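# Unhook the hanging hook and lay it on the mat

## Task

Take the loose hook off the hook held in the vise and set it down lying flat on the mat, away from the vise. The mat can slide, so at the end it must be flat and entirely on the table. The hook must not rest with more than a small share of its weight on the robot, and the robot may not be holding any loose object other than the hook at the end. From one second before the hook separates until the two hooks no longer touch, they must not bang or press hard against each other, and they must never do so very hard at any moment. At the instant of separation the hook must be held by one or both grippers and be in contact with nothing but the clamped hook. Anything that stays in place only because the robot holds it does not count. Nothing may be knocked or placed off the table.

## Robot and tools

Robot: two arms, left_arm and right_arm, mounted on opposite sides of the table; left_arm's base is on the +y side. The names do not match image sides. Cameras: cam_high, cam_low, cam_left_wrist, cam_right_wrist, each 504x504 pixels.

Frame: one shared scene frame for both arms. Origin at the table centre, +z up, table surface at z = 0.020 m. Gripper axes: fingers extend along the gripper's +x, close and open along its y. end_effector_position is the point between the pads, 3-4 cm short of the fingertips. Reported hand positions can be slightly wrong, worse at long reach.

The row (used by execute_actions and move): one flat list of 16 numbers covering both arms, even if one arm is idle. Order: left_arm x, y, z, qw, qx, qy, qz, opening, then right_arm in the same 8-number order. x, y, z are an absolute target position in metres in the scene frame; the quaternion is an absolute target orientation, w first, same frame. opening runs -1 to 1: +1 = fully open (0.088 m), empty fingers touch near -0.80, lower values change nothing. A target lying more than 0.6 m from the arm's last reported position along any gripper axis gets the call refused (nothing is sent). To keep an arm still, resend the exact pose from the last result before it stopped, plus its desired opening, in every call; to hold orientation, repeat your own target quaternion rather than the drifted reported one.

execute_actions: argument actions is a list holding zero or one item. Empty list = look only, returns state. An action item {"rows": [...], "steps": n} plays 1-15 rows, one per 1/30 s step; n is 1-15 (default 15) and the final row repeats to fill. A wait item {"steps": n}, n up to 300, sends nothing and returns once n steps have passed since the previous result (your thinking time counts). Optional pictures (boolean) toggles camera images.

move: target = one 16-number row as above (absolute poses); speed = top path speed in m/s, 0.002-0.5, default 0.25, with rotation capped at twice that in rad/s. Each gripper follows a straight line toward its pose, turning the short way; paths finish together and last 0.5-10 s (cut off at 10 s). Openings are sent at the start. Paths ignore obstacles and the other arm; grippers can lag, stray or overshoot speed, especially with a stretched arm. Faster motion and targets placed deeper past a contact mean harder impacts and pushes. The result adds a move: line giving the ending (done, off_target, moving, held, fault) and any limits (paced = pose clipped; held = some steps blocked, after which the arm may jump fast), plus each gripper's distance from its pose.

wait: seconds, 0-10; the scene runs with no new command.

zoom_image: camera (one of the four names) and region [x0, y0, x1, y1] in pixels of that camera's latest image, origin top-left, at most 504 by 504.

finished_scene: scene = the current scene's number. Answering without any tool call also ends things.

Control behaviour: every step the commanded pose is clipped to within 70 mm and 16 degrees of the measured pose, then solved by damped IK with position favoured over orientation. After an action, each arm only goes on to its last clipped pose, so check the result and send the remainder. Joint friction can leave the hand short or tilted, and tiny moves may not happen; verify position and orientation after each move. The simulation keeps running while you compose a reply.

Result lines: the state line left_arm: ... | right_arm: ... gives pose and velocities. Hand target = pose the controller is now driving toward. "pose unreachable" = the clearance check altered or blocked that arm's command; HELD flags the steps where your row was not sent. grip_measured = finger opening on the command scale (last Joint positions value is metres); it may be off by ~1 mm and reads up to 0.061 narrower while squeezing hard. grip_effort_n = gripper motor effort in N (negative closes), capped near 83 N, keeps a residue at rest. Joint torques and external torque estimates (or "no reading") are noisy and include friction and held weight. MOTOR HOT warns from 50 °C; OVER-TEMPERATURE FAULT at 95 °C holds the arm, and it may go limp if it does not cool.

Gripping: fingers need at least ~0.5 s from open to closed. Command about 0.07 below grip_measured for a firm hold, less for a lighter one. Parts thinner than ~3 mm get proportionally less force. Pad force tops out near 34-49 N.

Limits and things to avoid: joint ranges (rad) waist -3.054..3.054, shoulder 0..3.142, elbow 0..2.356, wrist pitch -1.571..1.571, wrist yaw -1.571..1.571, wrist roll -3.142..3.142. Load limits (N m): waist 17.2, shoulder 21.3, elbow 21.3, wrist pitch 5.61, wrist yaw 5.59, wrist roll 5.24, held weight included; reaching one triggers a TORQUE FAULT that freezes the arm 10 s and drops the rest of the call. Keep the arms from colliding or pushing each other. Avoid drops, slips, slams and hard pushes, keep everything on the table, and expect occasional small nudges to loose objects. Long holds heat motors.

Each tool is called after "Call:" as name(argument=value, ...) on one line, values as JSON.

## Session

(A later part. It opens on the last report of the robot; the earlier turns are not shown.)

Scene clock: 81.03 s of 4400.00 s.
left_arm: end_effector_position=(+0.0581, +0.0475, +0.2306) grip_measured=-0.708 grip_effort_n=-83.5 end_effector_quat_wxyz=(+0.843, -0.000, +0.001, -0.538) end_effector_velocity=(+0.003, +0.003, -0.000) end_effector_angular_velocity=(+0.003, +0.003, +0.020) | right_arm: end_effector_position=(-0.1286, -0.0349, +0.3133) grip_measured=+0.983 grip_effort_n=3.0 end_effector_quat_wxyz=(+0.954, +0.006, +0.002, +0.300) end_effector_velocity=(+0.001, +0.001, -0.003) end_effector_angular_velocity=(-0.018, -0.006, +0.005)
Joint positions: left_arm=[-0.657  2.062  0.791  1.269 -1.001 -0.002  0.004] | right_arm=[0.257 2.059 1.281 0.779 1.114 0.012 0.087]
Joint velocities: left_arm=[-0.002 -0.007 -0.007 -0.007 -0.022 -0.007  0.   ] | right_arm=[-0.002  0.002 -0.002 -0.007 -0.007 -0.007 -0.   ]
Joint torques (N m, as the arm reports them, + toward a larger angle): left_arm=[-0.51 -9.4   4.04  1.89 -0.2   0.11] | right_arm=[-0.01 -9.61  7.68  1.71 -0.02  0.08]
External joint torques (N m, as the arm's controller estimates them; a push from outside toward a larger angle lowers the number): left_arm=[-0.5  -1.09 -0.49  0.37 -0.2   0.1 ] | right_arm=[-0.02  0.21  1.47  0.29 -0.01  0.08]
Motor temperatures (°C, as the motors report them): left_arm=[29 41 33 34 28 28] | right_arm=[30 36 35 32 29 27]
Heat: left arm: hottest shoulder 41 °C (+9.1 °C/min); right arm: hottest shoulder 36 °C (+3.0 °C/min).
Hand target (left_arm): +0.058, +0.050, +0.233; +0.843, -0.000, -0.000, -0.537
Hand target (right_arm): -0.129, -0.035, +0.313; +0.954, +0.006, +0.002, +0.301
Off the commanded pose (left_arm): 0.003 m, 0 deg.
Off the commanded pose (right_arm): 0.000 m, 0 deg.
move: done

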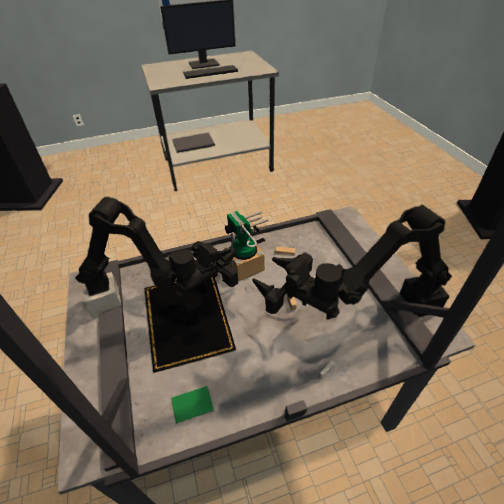

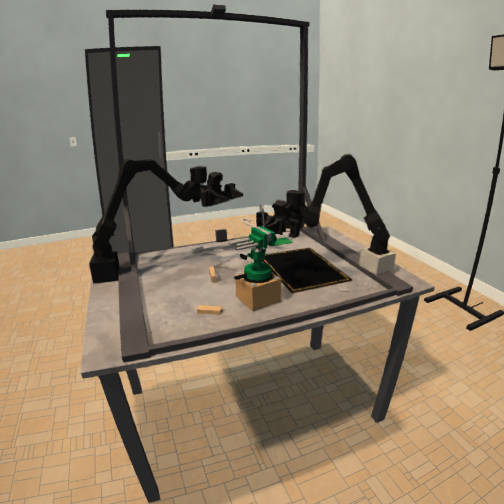

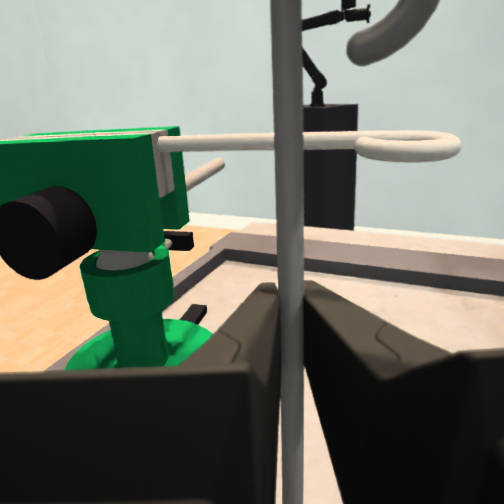

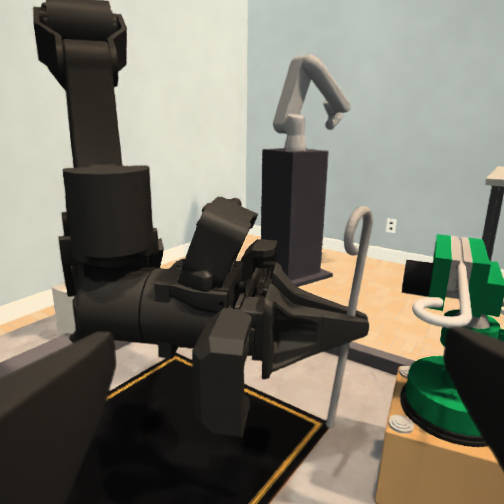

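Call:
move(target=[0.02, 0.14, 0.26, 0.683, 0.183, 0.183, -0.683, -0.78, -0.05, -0.2, 0.30, 0.683, -0.183, 0.183, 0.683, 1], speed=0.15)

Call:
move(target=[-0.01, 0.17, 0.16, 0.123, 0.696, -0.123, -0.696, -0.78, -0.05, -0.2, 0.30, 0.683, -0.183, 0.183, 0.683, 1], speed=0.2)

Scene clock: 90.83 s of 4400.00 s.
left_arm: end_effector_position=(+0.0231, +0.1414, +0.2550) grip_measured=-0.708 grip_effort_n=-83.5 end_effector_quat_wxyz=(+0.685, +0.190, +0.183, -0.679) end_effector_velocity=(+0.001, +0.001, -0.001) end_effector_angular_velocity=(+0.003, +0.011, +0.015) | right_arm: end_effector_position=(-0.0521, -0.2000, +0.2930) grip_measured=+0.983 grip_effort_n=3.0 end_effector_quat_wxyz=(+0.681, -0.185, +0.191, +0.682) end_effector_velocity=(+0.001, -0.004, -0.003) end_effector_angular_velocity=(-0.016, -0.004, +0.005)
Joint positions: left_arm=[-0.751  1.381  0.728  0.007 -0.565 -0.37   0.004] | right_arm=[-0.457  1.312  0.851 -0.155 -0.476 -0.304  0.087]
Joint velocities: left_arm=[-0.002 -0.002 -0.002 -0.007 -0.007 -0.022 -0.   ] | right_arm=[-0.012 -0.002 -0.002 -0.022 -0.007 -0.022 -0.   ]
Joint torques (N m, as the arm reports them, + toward a larger angle): left_arm=[-0.46 -6.15  8.19  1.72 -0.16 -0.08] | right_arm=[-0.04 -5.23 10.21  1.83 -0.24 -0.13]
External joint torques (N m, as the arm's controller estimates them; a push from outside toward a larger angle lowers the number): left_arm=[-0.46 -0.87  1.42  0.15  0.09 -0.08] | right_arm=[-0.01 -0.17  3.17  0.22 -0.04 -0.14]
Motor temperatures (°C, as the motors report them): left_arm=[29 41 33 35 28 28] | right_arm=[30 37 36 32 29 27]
Heat: left arm: hottest shoulder 41 °C (+9.1 °C/min); right arm: hottest shoulder 37 °C (+3.0 °C/min).
Hand target (left_arm): +0.020, +0.141, +0.260; +0.682, +0.182, +0.184, -0.683
Hand target (right_arm): -0.050, -0.199, +0.299; +0.683, -0.185, +0.184, +0.683
Off the commanded pose (left_arm): 0.006 m, 1 deg.
Off the commanded pose (right_arm): 0.007 m, 1 deg.
After step 90, 2.73 s passed at rest.
move: done

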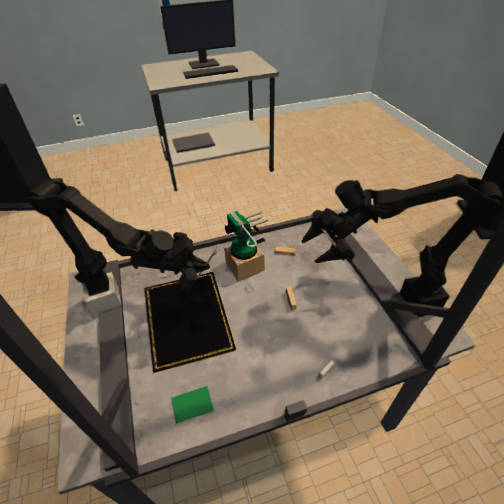

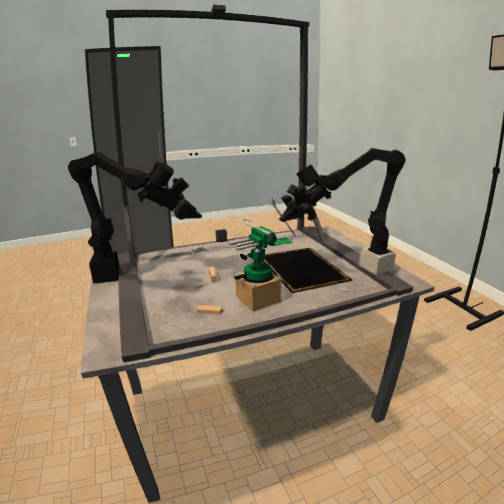

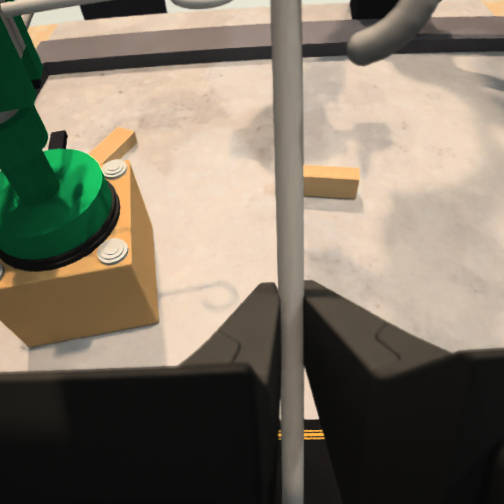

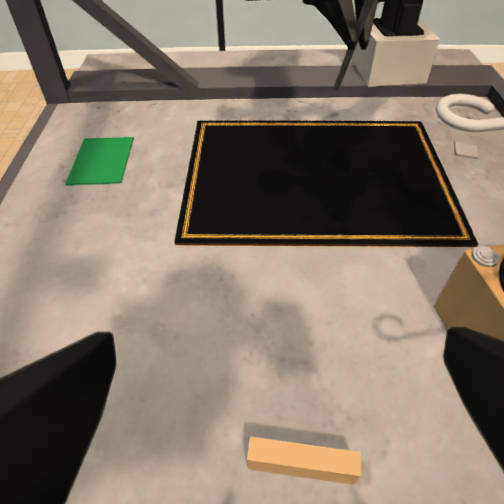

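Scene clock: 95.43 s of 4400.00 s.
left_arm: end_effector_position=(-0.0079, +0.1719, +0.1624) grip_measured=-0.708 grip_effort_n=-83.5 end_effector_quat_wxyz=(+0.128, +0.692, -0.119, -0.701) end_effector_velocity=(+0.002, +0.002, +0.000) end_effector_angular_velocity=(+0.009, -0.018, -0.007) | right_arm: end_effector_position=(-0.0515, -0.2005, +0.2932) grip_measured=+0.983 grip_effort_n=3.0 end_effector_quat_wxyz=(+0.681, -0.184, +0.192, +0.683) end_effector_velocity=(-0.002, -0.003, -0.003) end_effector_angular_velocity=(-0.012, +0.016, +0.014)
Joint positions: left_arm=[-0.728  1.729  1.053 -0.602 -0.197  0.951  0.004] | right_arm=[-0.461  1.312  0.851 -0.156 -0.483 -0.305  0.087]
Joint velocities: left_arm=[-0.002  0.002  0.007 -0.022 -0.007  0.007  0.   ] | right_arm=[-0.007 -0.002 -0.002 -0.022 -0.022 -0.007  0.   ]
Joint torques (N m, as the arm reports them, + toward a larger angle): left_arm=[-0.46 -6.02  7.22  0.81 -0.31  0.1 ] | right_arm=[-0.35 -5.62 10.35  1.82 -0.22 -0.14]
External joint torques (N m, as the arm's controller estimates them; a push from outside toward a larger angle lowers the number): left_arm=[-0.45  1.19  1.23 -0.04 -0.22  0.12] | right_arm=[-0.36 -0.55  3.3   0.21  0.   -0.15]
Motor temperatures (°C, as the motors report them): left_arm=[29 40 34 34 28 28] | right_arm=[30 37 36 32 29 27]
Heat: left arm: hottest shoulder 40 °C (+8.1 °C/min); right arm: hottest shoulder 37 °C (+3.1 °C/min).
Hand target (left_arm): -0.009, +0.171, +0.160; +0.124, +0.695, -0.121, -0.698
Hand target (right_arm): -0.050, -0.200, +0.300; +0.683, -0.183, +0.183, +0.683
Off the commanded pose (left_arm): 0.004 m, 1 deg.
Off the commanded pose (right_arm): 0.007 m, 1 deg.
move: done

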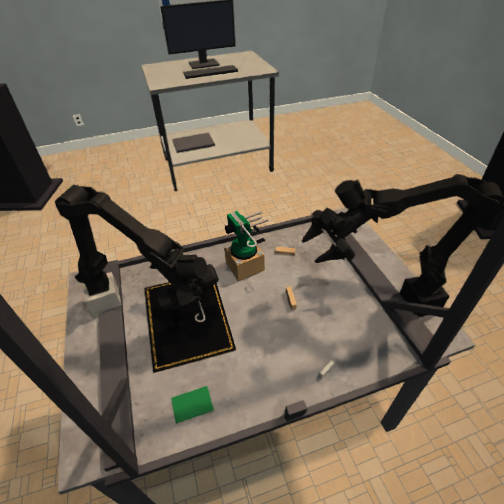

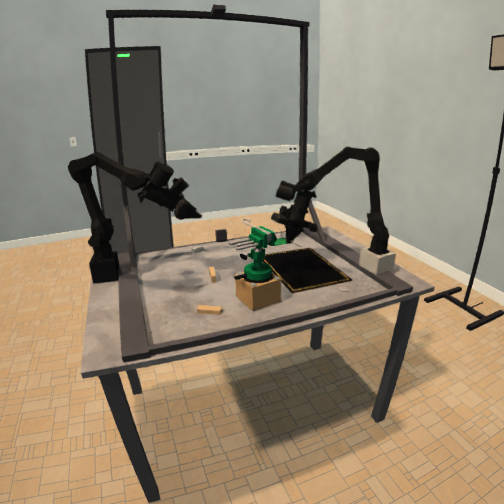

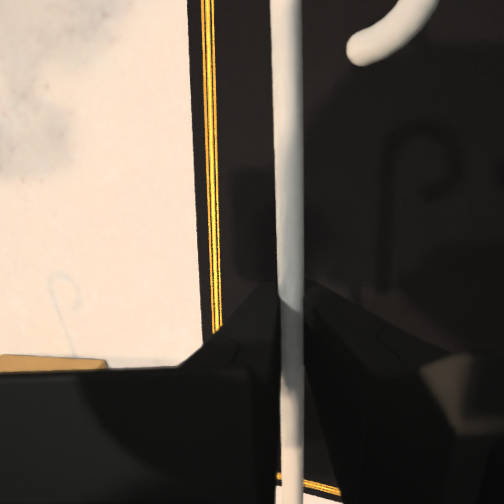

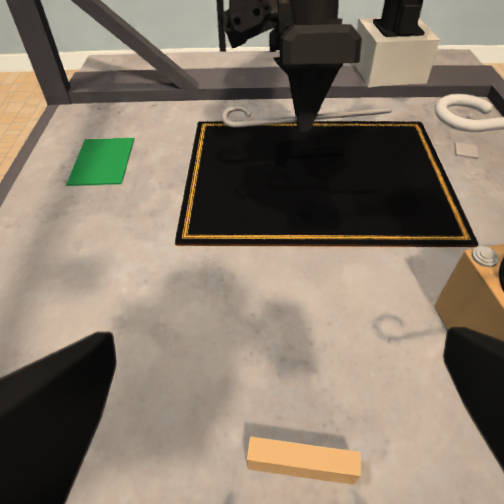

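Call:
move(target=[0.012, 0.178, 0.072, 0.127, 0.671, -0.119, -0.720, -0.78, -0.0515, -0.2005, 0.2932, 0.681, -0.184, 0.192, 0.683, 1], speed=0.08)

Call:
zoom_image(camera="cam_right_wrist", region=[170, 50, 480, 260])

Scene clock: 98.83 s of 4400.00 s.
left_arm: end_effector_position=(+0.0092, +0.1751, +0.0780) grip_measured=-0.708 grip_effort_n=-83.5 end_effector_quat_wxyz=(+0.134, +0.667, -0.124, -0.722) end_effector_velocity=(-0.001, +0.002, -0.001) end_effector_angular_velocity=(+0.002, +0.010, +0.002) | right_arm: end_effector_position=(-0.0515, -0.2005, +0.2932) grip_measured=+0.983 grip_effort_n=3.0 end_effector_quat_wxyz=(+0.681, -0.184, +0.192, +0.683) end_effector_velocity=(-0.001, -0.002, -0.003) end_effector_angular_velocity=(-0.008, +0.004, +0.007)
Joint positions: left_arm=[-0.666  1.863  0.796 -0.153 -0.134  1.007  0.004] | right_arm=[-0.461  1.312  0.851 -0.156 -0.483 -0.305  0.087]
Joint velocities: left_arm=[-0.002 -0.002 -0.007  0.007  0.007 -0.007  0.   ] | right_arm=[-0.002 -0.002 -0.007 -0.007 -0.007 -0.007  0.   ]
Joint torques (N m, as the arm reports them, + toward a larger angle): left_arm=[ 0.31 -5.77  4.23  1.21  0.09  0.11] | right_arm=[ 0.   -4.65  8.88  1.95 -0.23 -0.01]
External joint torques (N m, as the arm's controller estimates them; a push from outside toward a larger angle lowers the number): left_arm=[ 0.32  1.31 -0.52  0.28  0.13  0.13] | right_arm=[-0.01  0.39  1.87  0.35 -0.01 -0.02]
Motor temperatures (°C, as the motors report them): left_arm=[29 40 34 34 28 28] | right_arm=[30 36 36 32 29 27]
Heat: left arm: hottest shoulder 40 °C (+7.1 °C/min); right arm: hottest shoulder 36 °C (+2.0 °C/min).
Hand target (left_arm): +0.012, +0.178, +0.072; +0.127, +0.671, -0.119, -0.721
Hand target (right_arm): -0.052, -0.200, +0.293; +0.681, -0.184, +0.192, +0.683
Off the commanded pose (left_arm): 0.007 m, 1 deg.
Off the commanded pose (right_arm): 0.000 m, 0 deg.
move: done

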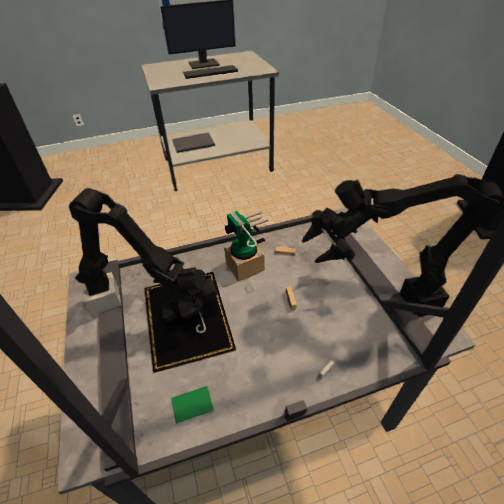

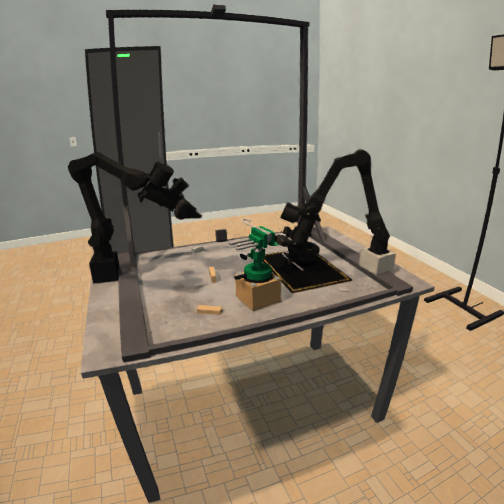

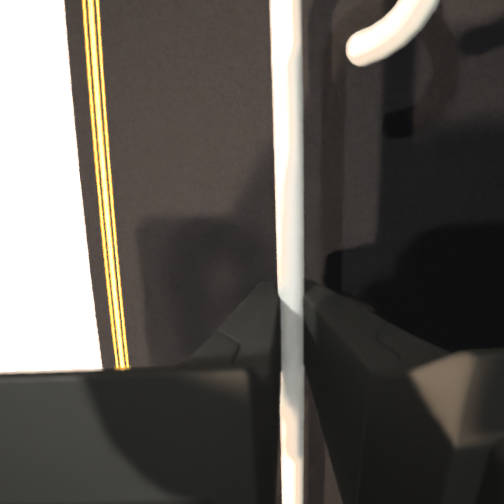

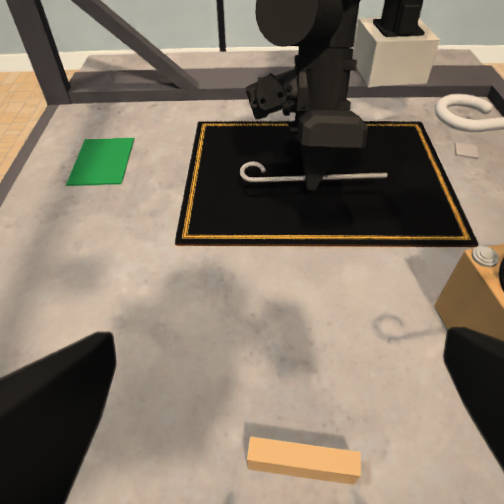

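Region (170, 50, 480, 260) of cam_right_wrist's 504x504 image, scaled by 1.626, with more detail than that image has; it fills the top 341 rows of this view, and the rest is white.

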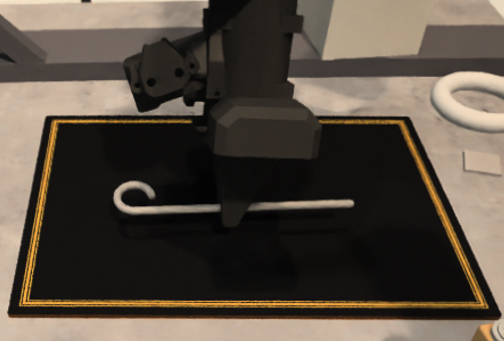

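Call:
move(target=[0.012, 0.178, 0.057, 0.127, 0.671, -0.119, -0.720, -0.78, -0.0515, -0.2005, 0.2932, 0.681, -0.184, 0.192, 0.683, 1], speed=0.015)

Call:
zoom_image(camera="cam_low", region=[255, 200, 355, 300])

Scene clock: 100.97 s of 4400.00 s.
left_arm: end_effector_position=(+0.0089, +0.1745, +0.0640) grip_measured=-0.708 grip_effort_n=-83.5 end_effector_quat_wxyz=(+0.134, +0.667, -0.125, -0.722) end_effector_velocity=(-0.002, +0.000, +0.001) end_effector_angular_velocity=(-0.001, +0.018, +0.015) | right_arm: end_effector_position=(-0.0515, -0.2005, +0.2932) grip_measured=+0.983 grip_effort_n=3.0 end_effector_quat_wxyz=(+0.681, -0.184, +0.192, +0.683) end_effector_velocity=(-0.002, +0.000, +0.002) end_effector_angular_velocity=(+0.013, +0.001, +0.019)
Joint positions: left_arm=[-0.666  1.911  0.782 -0.089 -0.134  1.007  0.004] | right_arm=[-0.461  1.312  0.851 -0.156 -0.483 -0.305  0.087]
Joint velocities: left_arm=[-0.002 -0.002 -0.002  0.007  0.007 -0.022  0.   ] | right_arm=[-0.002 -0.002 -0.002  0.007 -0.022 -0.007 -0.   ]
Joint torques (N m, as the arm reports them, + toward a larger angle): left_arm=[ 0.27 -5.55  4.11  1.38  0.08  0.09] | right_arm=[-0.07 -4.71  8.92  1.99 -0.19  0.02]
External joint torques (N m, as the arm's controller estimates them; a push from outside toward a larger angle lowers the number): left_arm=[ 0.29  1.69 -0.51  0.42  0.12  0.11] | right_arm=[-0.08  0.37  1.84  0.38  0.02  0.02]
Motor temperatures (°C, as the motors report them): left_arm=[29 40 34 34 28 28] | right_arm=[30 36 37 32 29 27]
Heat: left arm: hottest shoulder 40 °C (+7.1 °C/min); right arm: hottest elbow 37 °C (+3.0 °C/min).
Hand target (left_arm): +0.012, +0.178, +0.057; +0.127, +0.671, -0.119, -0.720
Hand target (right_arm): -0.052, -0.200, +0.293; +0.681, -0.184, +0.192, +0.683
Off the commanded pose (left_arm): 0.008 m, 1 deg.
Off the commanded pose (right_arm): 0.000 m, 0 deg.
move: done

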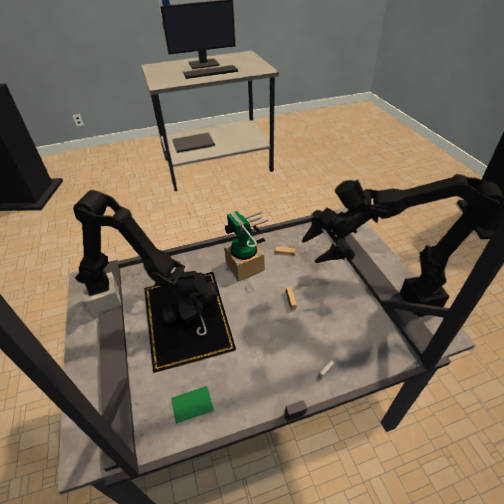

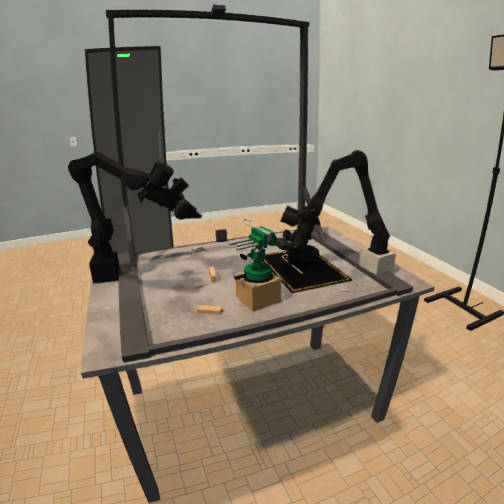

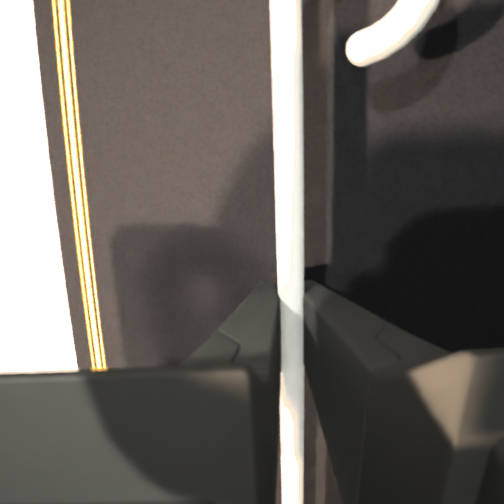

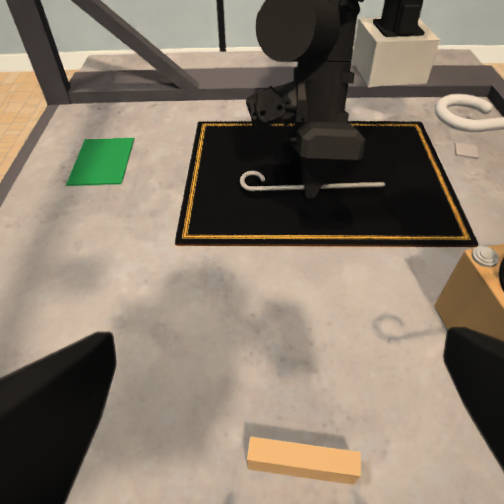

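Region (255, 200, 355, 300) of cam_low's 504x504 image, scaled by 5.040, with more detail than that image has.

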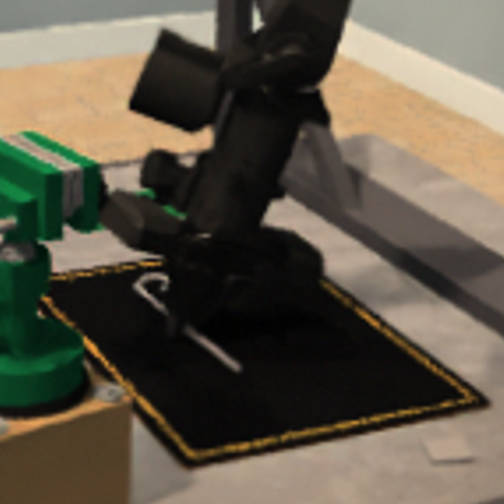

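Call:
move(target=[0.012, 0.178, 0.053, 0.127, 0.671, -0.119, -0.720, -0.78, -0.0515, -0.2005, 0.2932, 0.681, -0.184, 0.192, 0.683, 1], speed=0.01)

Scene clock: 102.97 s of 4400.00 s.
left_arm: end_effector_position=(+0.0084, +0.1737, +0.0627) grip_measured=-0.708 grip_effort_n=-83.5 end_effector_quat_wxyz=(+0.136, +0.665, -0.127, -0.723) end_effector_velocity=(+0.002, +0.002, -0.002) end_effector_angular_velocity=(+0.007, -0.010, +0.007) | right_arm: end_effector_position=(-0.0515, -0.2005, +0.2932) grip_measured=+0.983 grip_effort_n=2.6 end_effector_quat_wxyz=(+0.681, -0.184, +0.192, +0.683) end_effector_velocity=(+0.001, -0.002, -0.002) end_effector_angular_velocity=(-0.008, +0.007, -0.012)
Joint positions: left_arm=[-0.666  1.916  0.779 -0.074 -0.134  1.007  0.004] | right_arm=[-0.461  1.312  0.851 -0.156 -0.483 -0.305  0.087]
Joint velocities: left_arm=[-0.002  0.002 -0.002 -0.007 -0.007 -0.007  0.   ] | right_arm=[-0.002 -0.002 -0.002 -0.007  0.007  0.007 -0.   ]
Joint torques (N m, as the arm reports them, + toward a larger angle): left_arm=[ 0.28 -4.48  4.07  1.58  0.06  0.07] | right_arm=[ 0.11 -4.84  8.87  1.93 -0.21  0.01]
External joint torques (N m, as the arm's controller estimates them; a push from outside toward a larger angle lowers the number): left_arm=[ 0.28  2.74 -0.49  0.62  0.11  0.09] | right_arm=[0.12 0.2  1.86 0.34 0.   0.  ]
Motor temperatures (°C, as the motors report them): left_arm=[29 39 34 34 28 28] | right_arm=[30 36 37 32 29 27]
Heat: left arm: hottest shoulder 39 °C (+5.0 °C/min); right arm: hottest elbow 37 °C (+3.0 °C/min).
Hand target (left_arm): +0.012, +0.178, +0.053; +0.127, +0.671, -0.119, -0.720
Hand target (right_arm): -0.052, -0.200, +0.293; +0.681, -0.184, +0.192, +0.683
Off the commanded pose (left_arm): 0.011 m, 2 deg.
Off the commanded pose (right_arm): 0.000 m, 0 deg.
move: off_target (left_arm)

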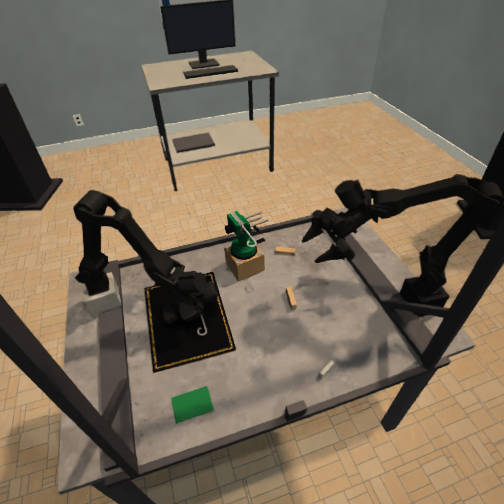

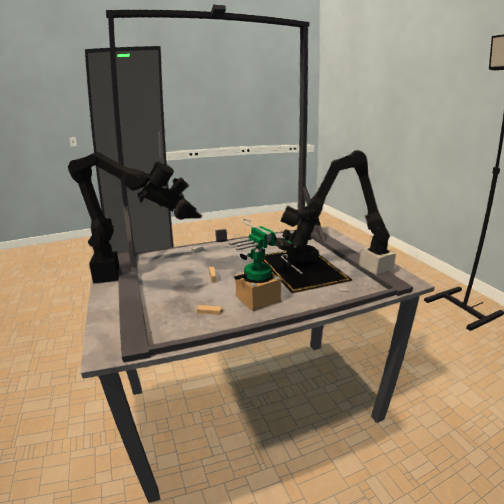

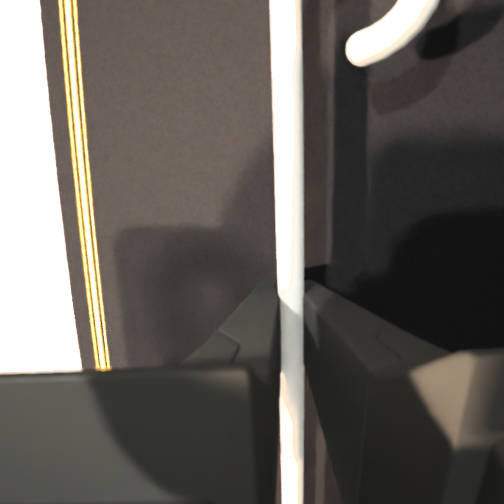

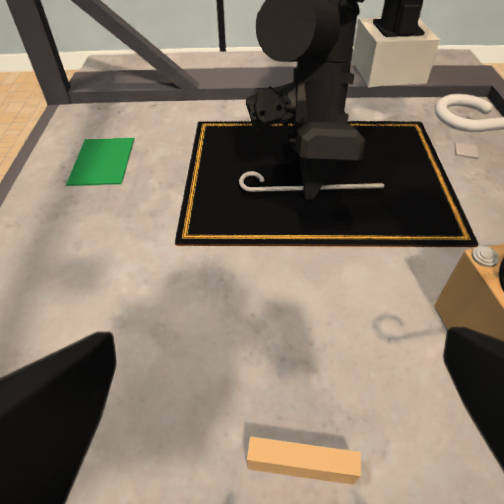

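Call:
move(target=[0.0084, 0.1737, 0.066, 0.136, 0.665, -0.127, -0.723, -0.6, -0.0515, -0.2005, 0.2932, 0.681, -0.184, 0.192, 0.683, 1], speed=0.01)

Scene clock: 104.53 s of 4400.00 s.
left_arm: end_effector_position=(+0.0090, +0.1740, +0.0645) grip_measured=-0.603 grip_effort_n=16.0 end_effector_quat_wxyz=(+0.136, +0.666, -0.126, -0.722) end_effector_velocity=(+0.003, +0.001, -0.002) end_effector_angular_velocity=(+0.007, -0.010, +0.012) | right_arm: end_effector_position=(-0.0515, -0.2005, +0.2932) grip_measured=+0.983 grip_effort_n=2.6 end_effector_quat_wxyz=(+0.681, -0.184, +0.192, +0.683) end_effector_velocity=(+0.000, -0.003, -0.004) end_effector_angular_velocity=(-0.021, +0.014, -0.012)
Joint positions: left_arm=[-0.665  1.909  0.78  -0.084 -0.135  1.007  0.009] | right_arm=[-0.461  1.312  0.851 -0.156 -0.483 -0.305  0.087]
Joint velocities: left_arm=[ 0.002  0.002 -0.002 -0.007 -0.007 -0.007 -0.   ] | right_arm=[-0.002 -0.002 -0.002 -0.022  0.007  0.007 -0.   ]
Joint torques (N m, as the arm reports them, + toward a larger angle): left_arm=[-0.06 -7.75  5.17  0.81 -0.01  0.01] | right_arm=[ 0.09 -4.72  8.9   1.95 -0.19  0.01]
External joint torques (N m, as the arm's controller estimates them; a push from outside toward a larger angle lowers the number): left_arm=[-0.08 -0.6   0.64 -0.13  0.04  0.03] | right_arm=[0.12 0.28 1.94 0.38 0.02 0.  ]
Motor temperatures (°C, as the motors report them): left_arm=[29 39 34 34 28 28] | right_arm=[30 36 37 32 29 27]
Heat: left arm: hottest shoulder 39 °C (+5.1 °C/min); right arm: hottest elbow 37 °C (+3.0 °C/min).
Hand target (left_arm): +0.008, +0.174, +0.066; +0.136, +0.665, -0.127, -0.723
Hand target (right_arm): -0.052, -0.200, +0.293; +0.681, -0.184, +0.192, +0.683
Off the commanded pose (left_arm): 0.002 m, 0 deg.
Off the commanded pose (right_arm): 0.000 m, 0 deg.
move: done

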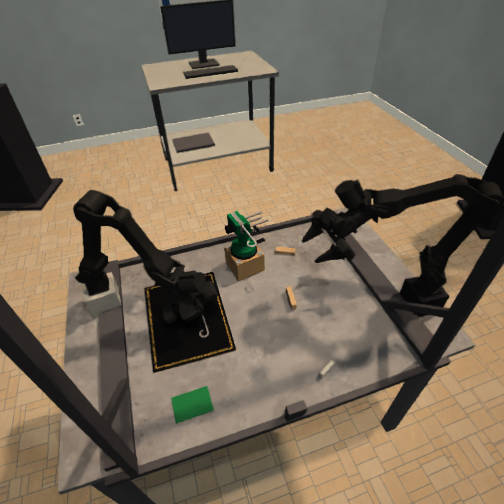

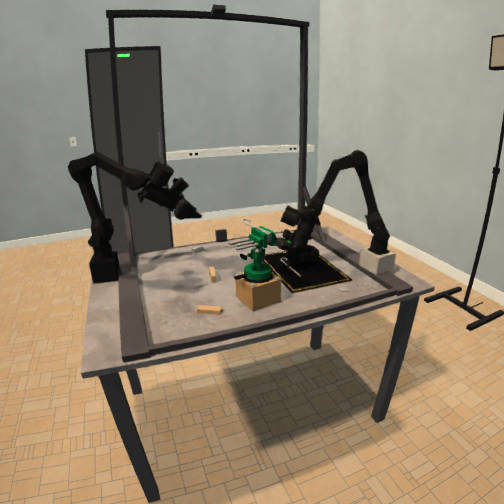

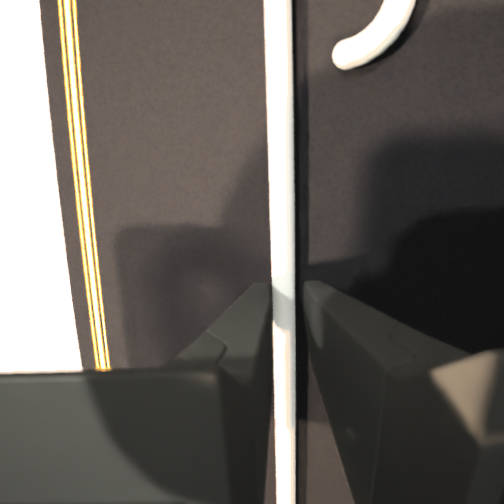

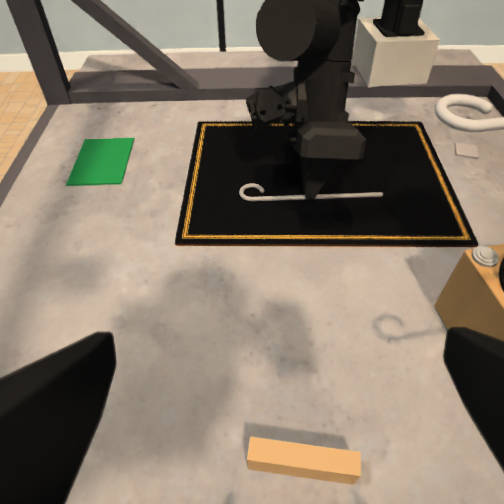

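Hook is lying on the mat. Retract along the finger axis.

Call:
move(target=[0.009, 0.20, 0.14, 0.136, 0.666, -0.126, -0.722, -0.5, -0.0515, -0.2005, 0.2932, 0.681, -0.184, 0.192, 0.683, 1], speed=0.08)

Scene clock: 106.33 s of 4400.00 s.
left_arm: end_effector_position=(+0.0103, +0.2007, +0.1367) grip_measured=-0.503 grip_effort_n=15.1 end_effector_quat_wxyz=(+0.132, +0.668, -0.123, -0.722) end_effector_velocity=(+0.002, +0.005, -0.001) end_effector_angular_velocity=(+0.014, -0.016, +0.002) | right_arm: end_effector_position=(-0.0515, -0.2005, +0.2932) grip_measured=+0.983 grip_effort_n=3.0 end_effector_quat_wxyz=(+0.681, -0.184, +0.192, +0.683) end_effector_velocity=(-0.002, -0.003, -0.003) end_effector_angular_velocity=(-0.016, +0.009, +0.007)
Joint positions: left_arm=[-0.713  1.626  0.811 -0.415 -0.148  0.962  0.014] | right_arm=[-0.461  1.312  0.851 -0.156 -0.483 -0.305  0.087]
Joint velocities: left_arm=[-0.007 -0.002 -0.002 -0.022 -0.007 -0.007 -0.   ] | right_arm=[-0.002 -0.002 -0.002 -0.022 -0.007 -0.007 -0.001]
Joint torques (N m, as the arm reports them, + toward a larger angle): left_arm=[-0.49 -6.86  6.8   0.91 -0.26 -0.12] | right_arm=[ 0.05 -4.85  8.8   1.92 -0.21  0.02]
External joint torques (N m, as the arm's controller estimates them; a push from outside toward a larger angle lowers the number): left_arm=[-0.46 -0.71  1.08 -0.01 -0.21 -0.1 ] | right_arm=[0.05 0.18 1.81 0.34 0.   0.02]
Motor temperatures (°C, as the motors report them): left_arm=[29 39 34 33 28 28] | right_arm=[30 35 37 33 29 27]
Heat: left arm: hottest shoulder 39 °C (+4.0 °C/min); right arm: hottest elbow 37 °C (+3.0 °C/min).
Hand target (left_arm): +0.009, +0.200, +0.140; +0.136, +0.666, -0.126, -0.722
Hand target (right_arm): -0.052, -0.200, +0.293; +0.681, -0.184, +0.192, +0.683
Off the commanded pose (left_arm): 0.004 m, 1 deg.
Off the commanded pose (right_arm): 0.000 m, 0 deg.
move: done

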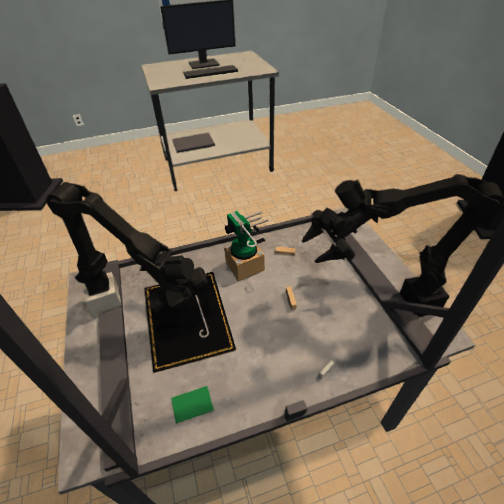

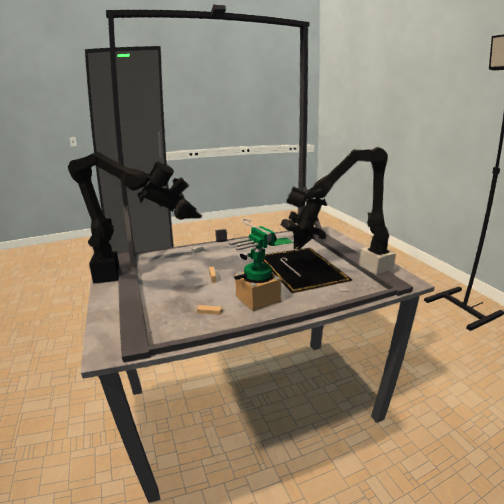

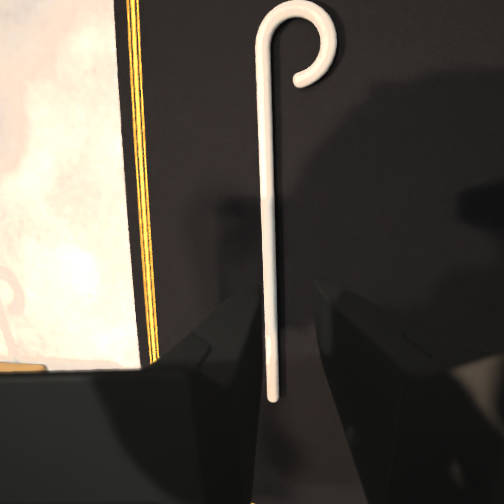

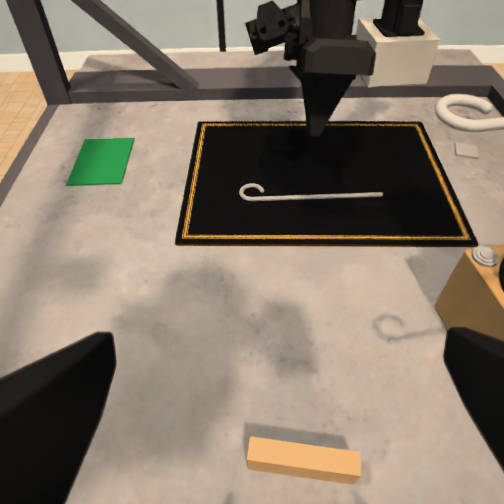

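Call:
finished_scene(scene=1)

The scene is finished: the task was done.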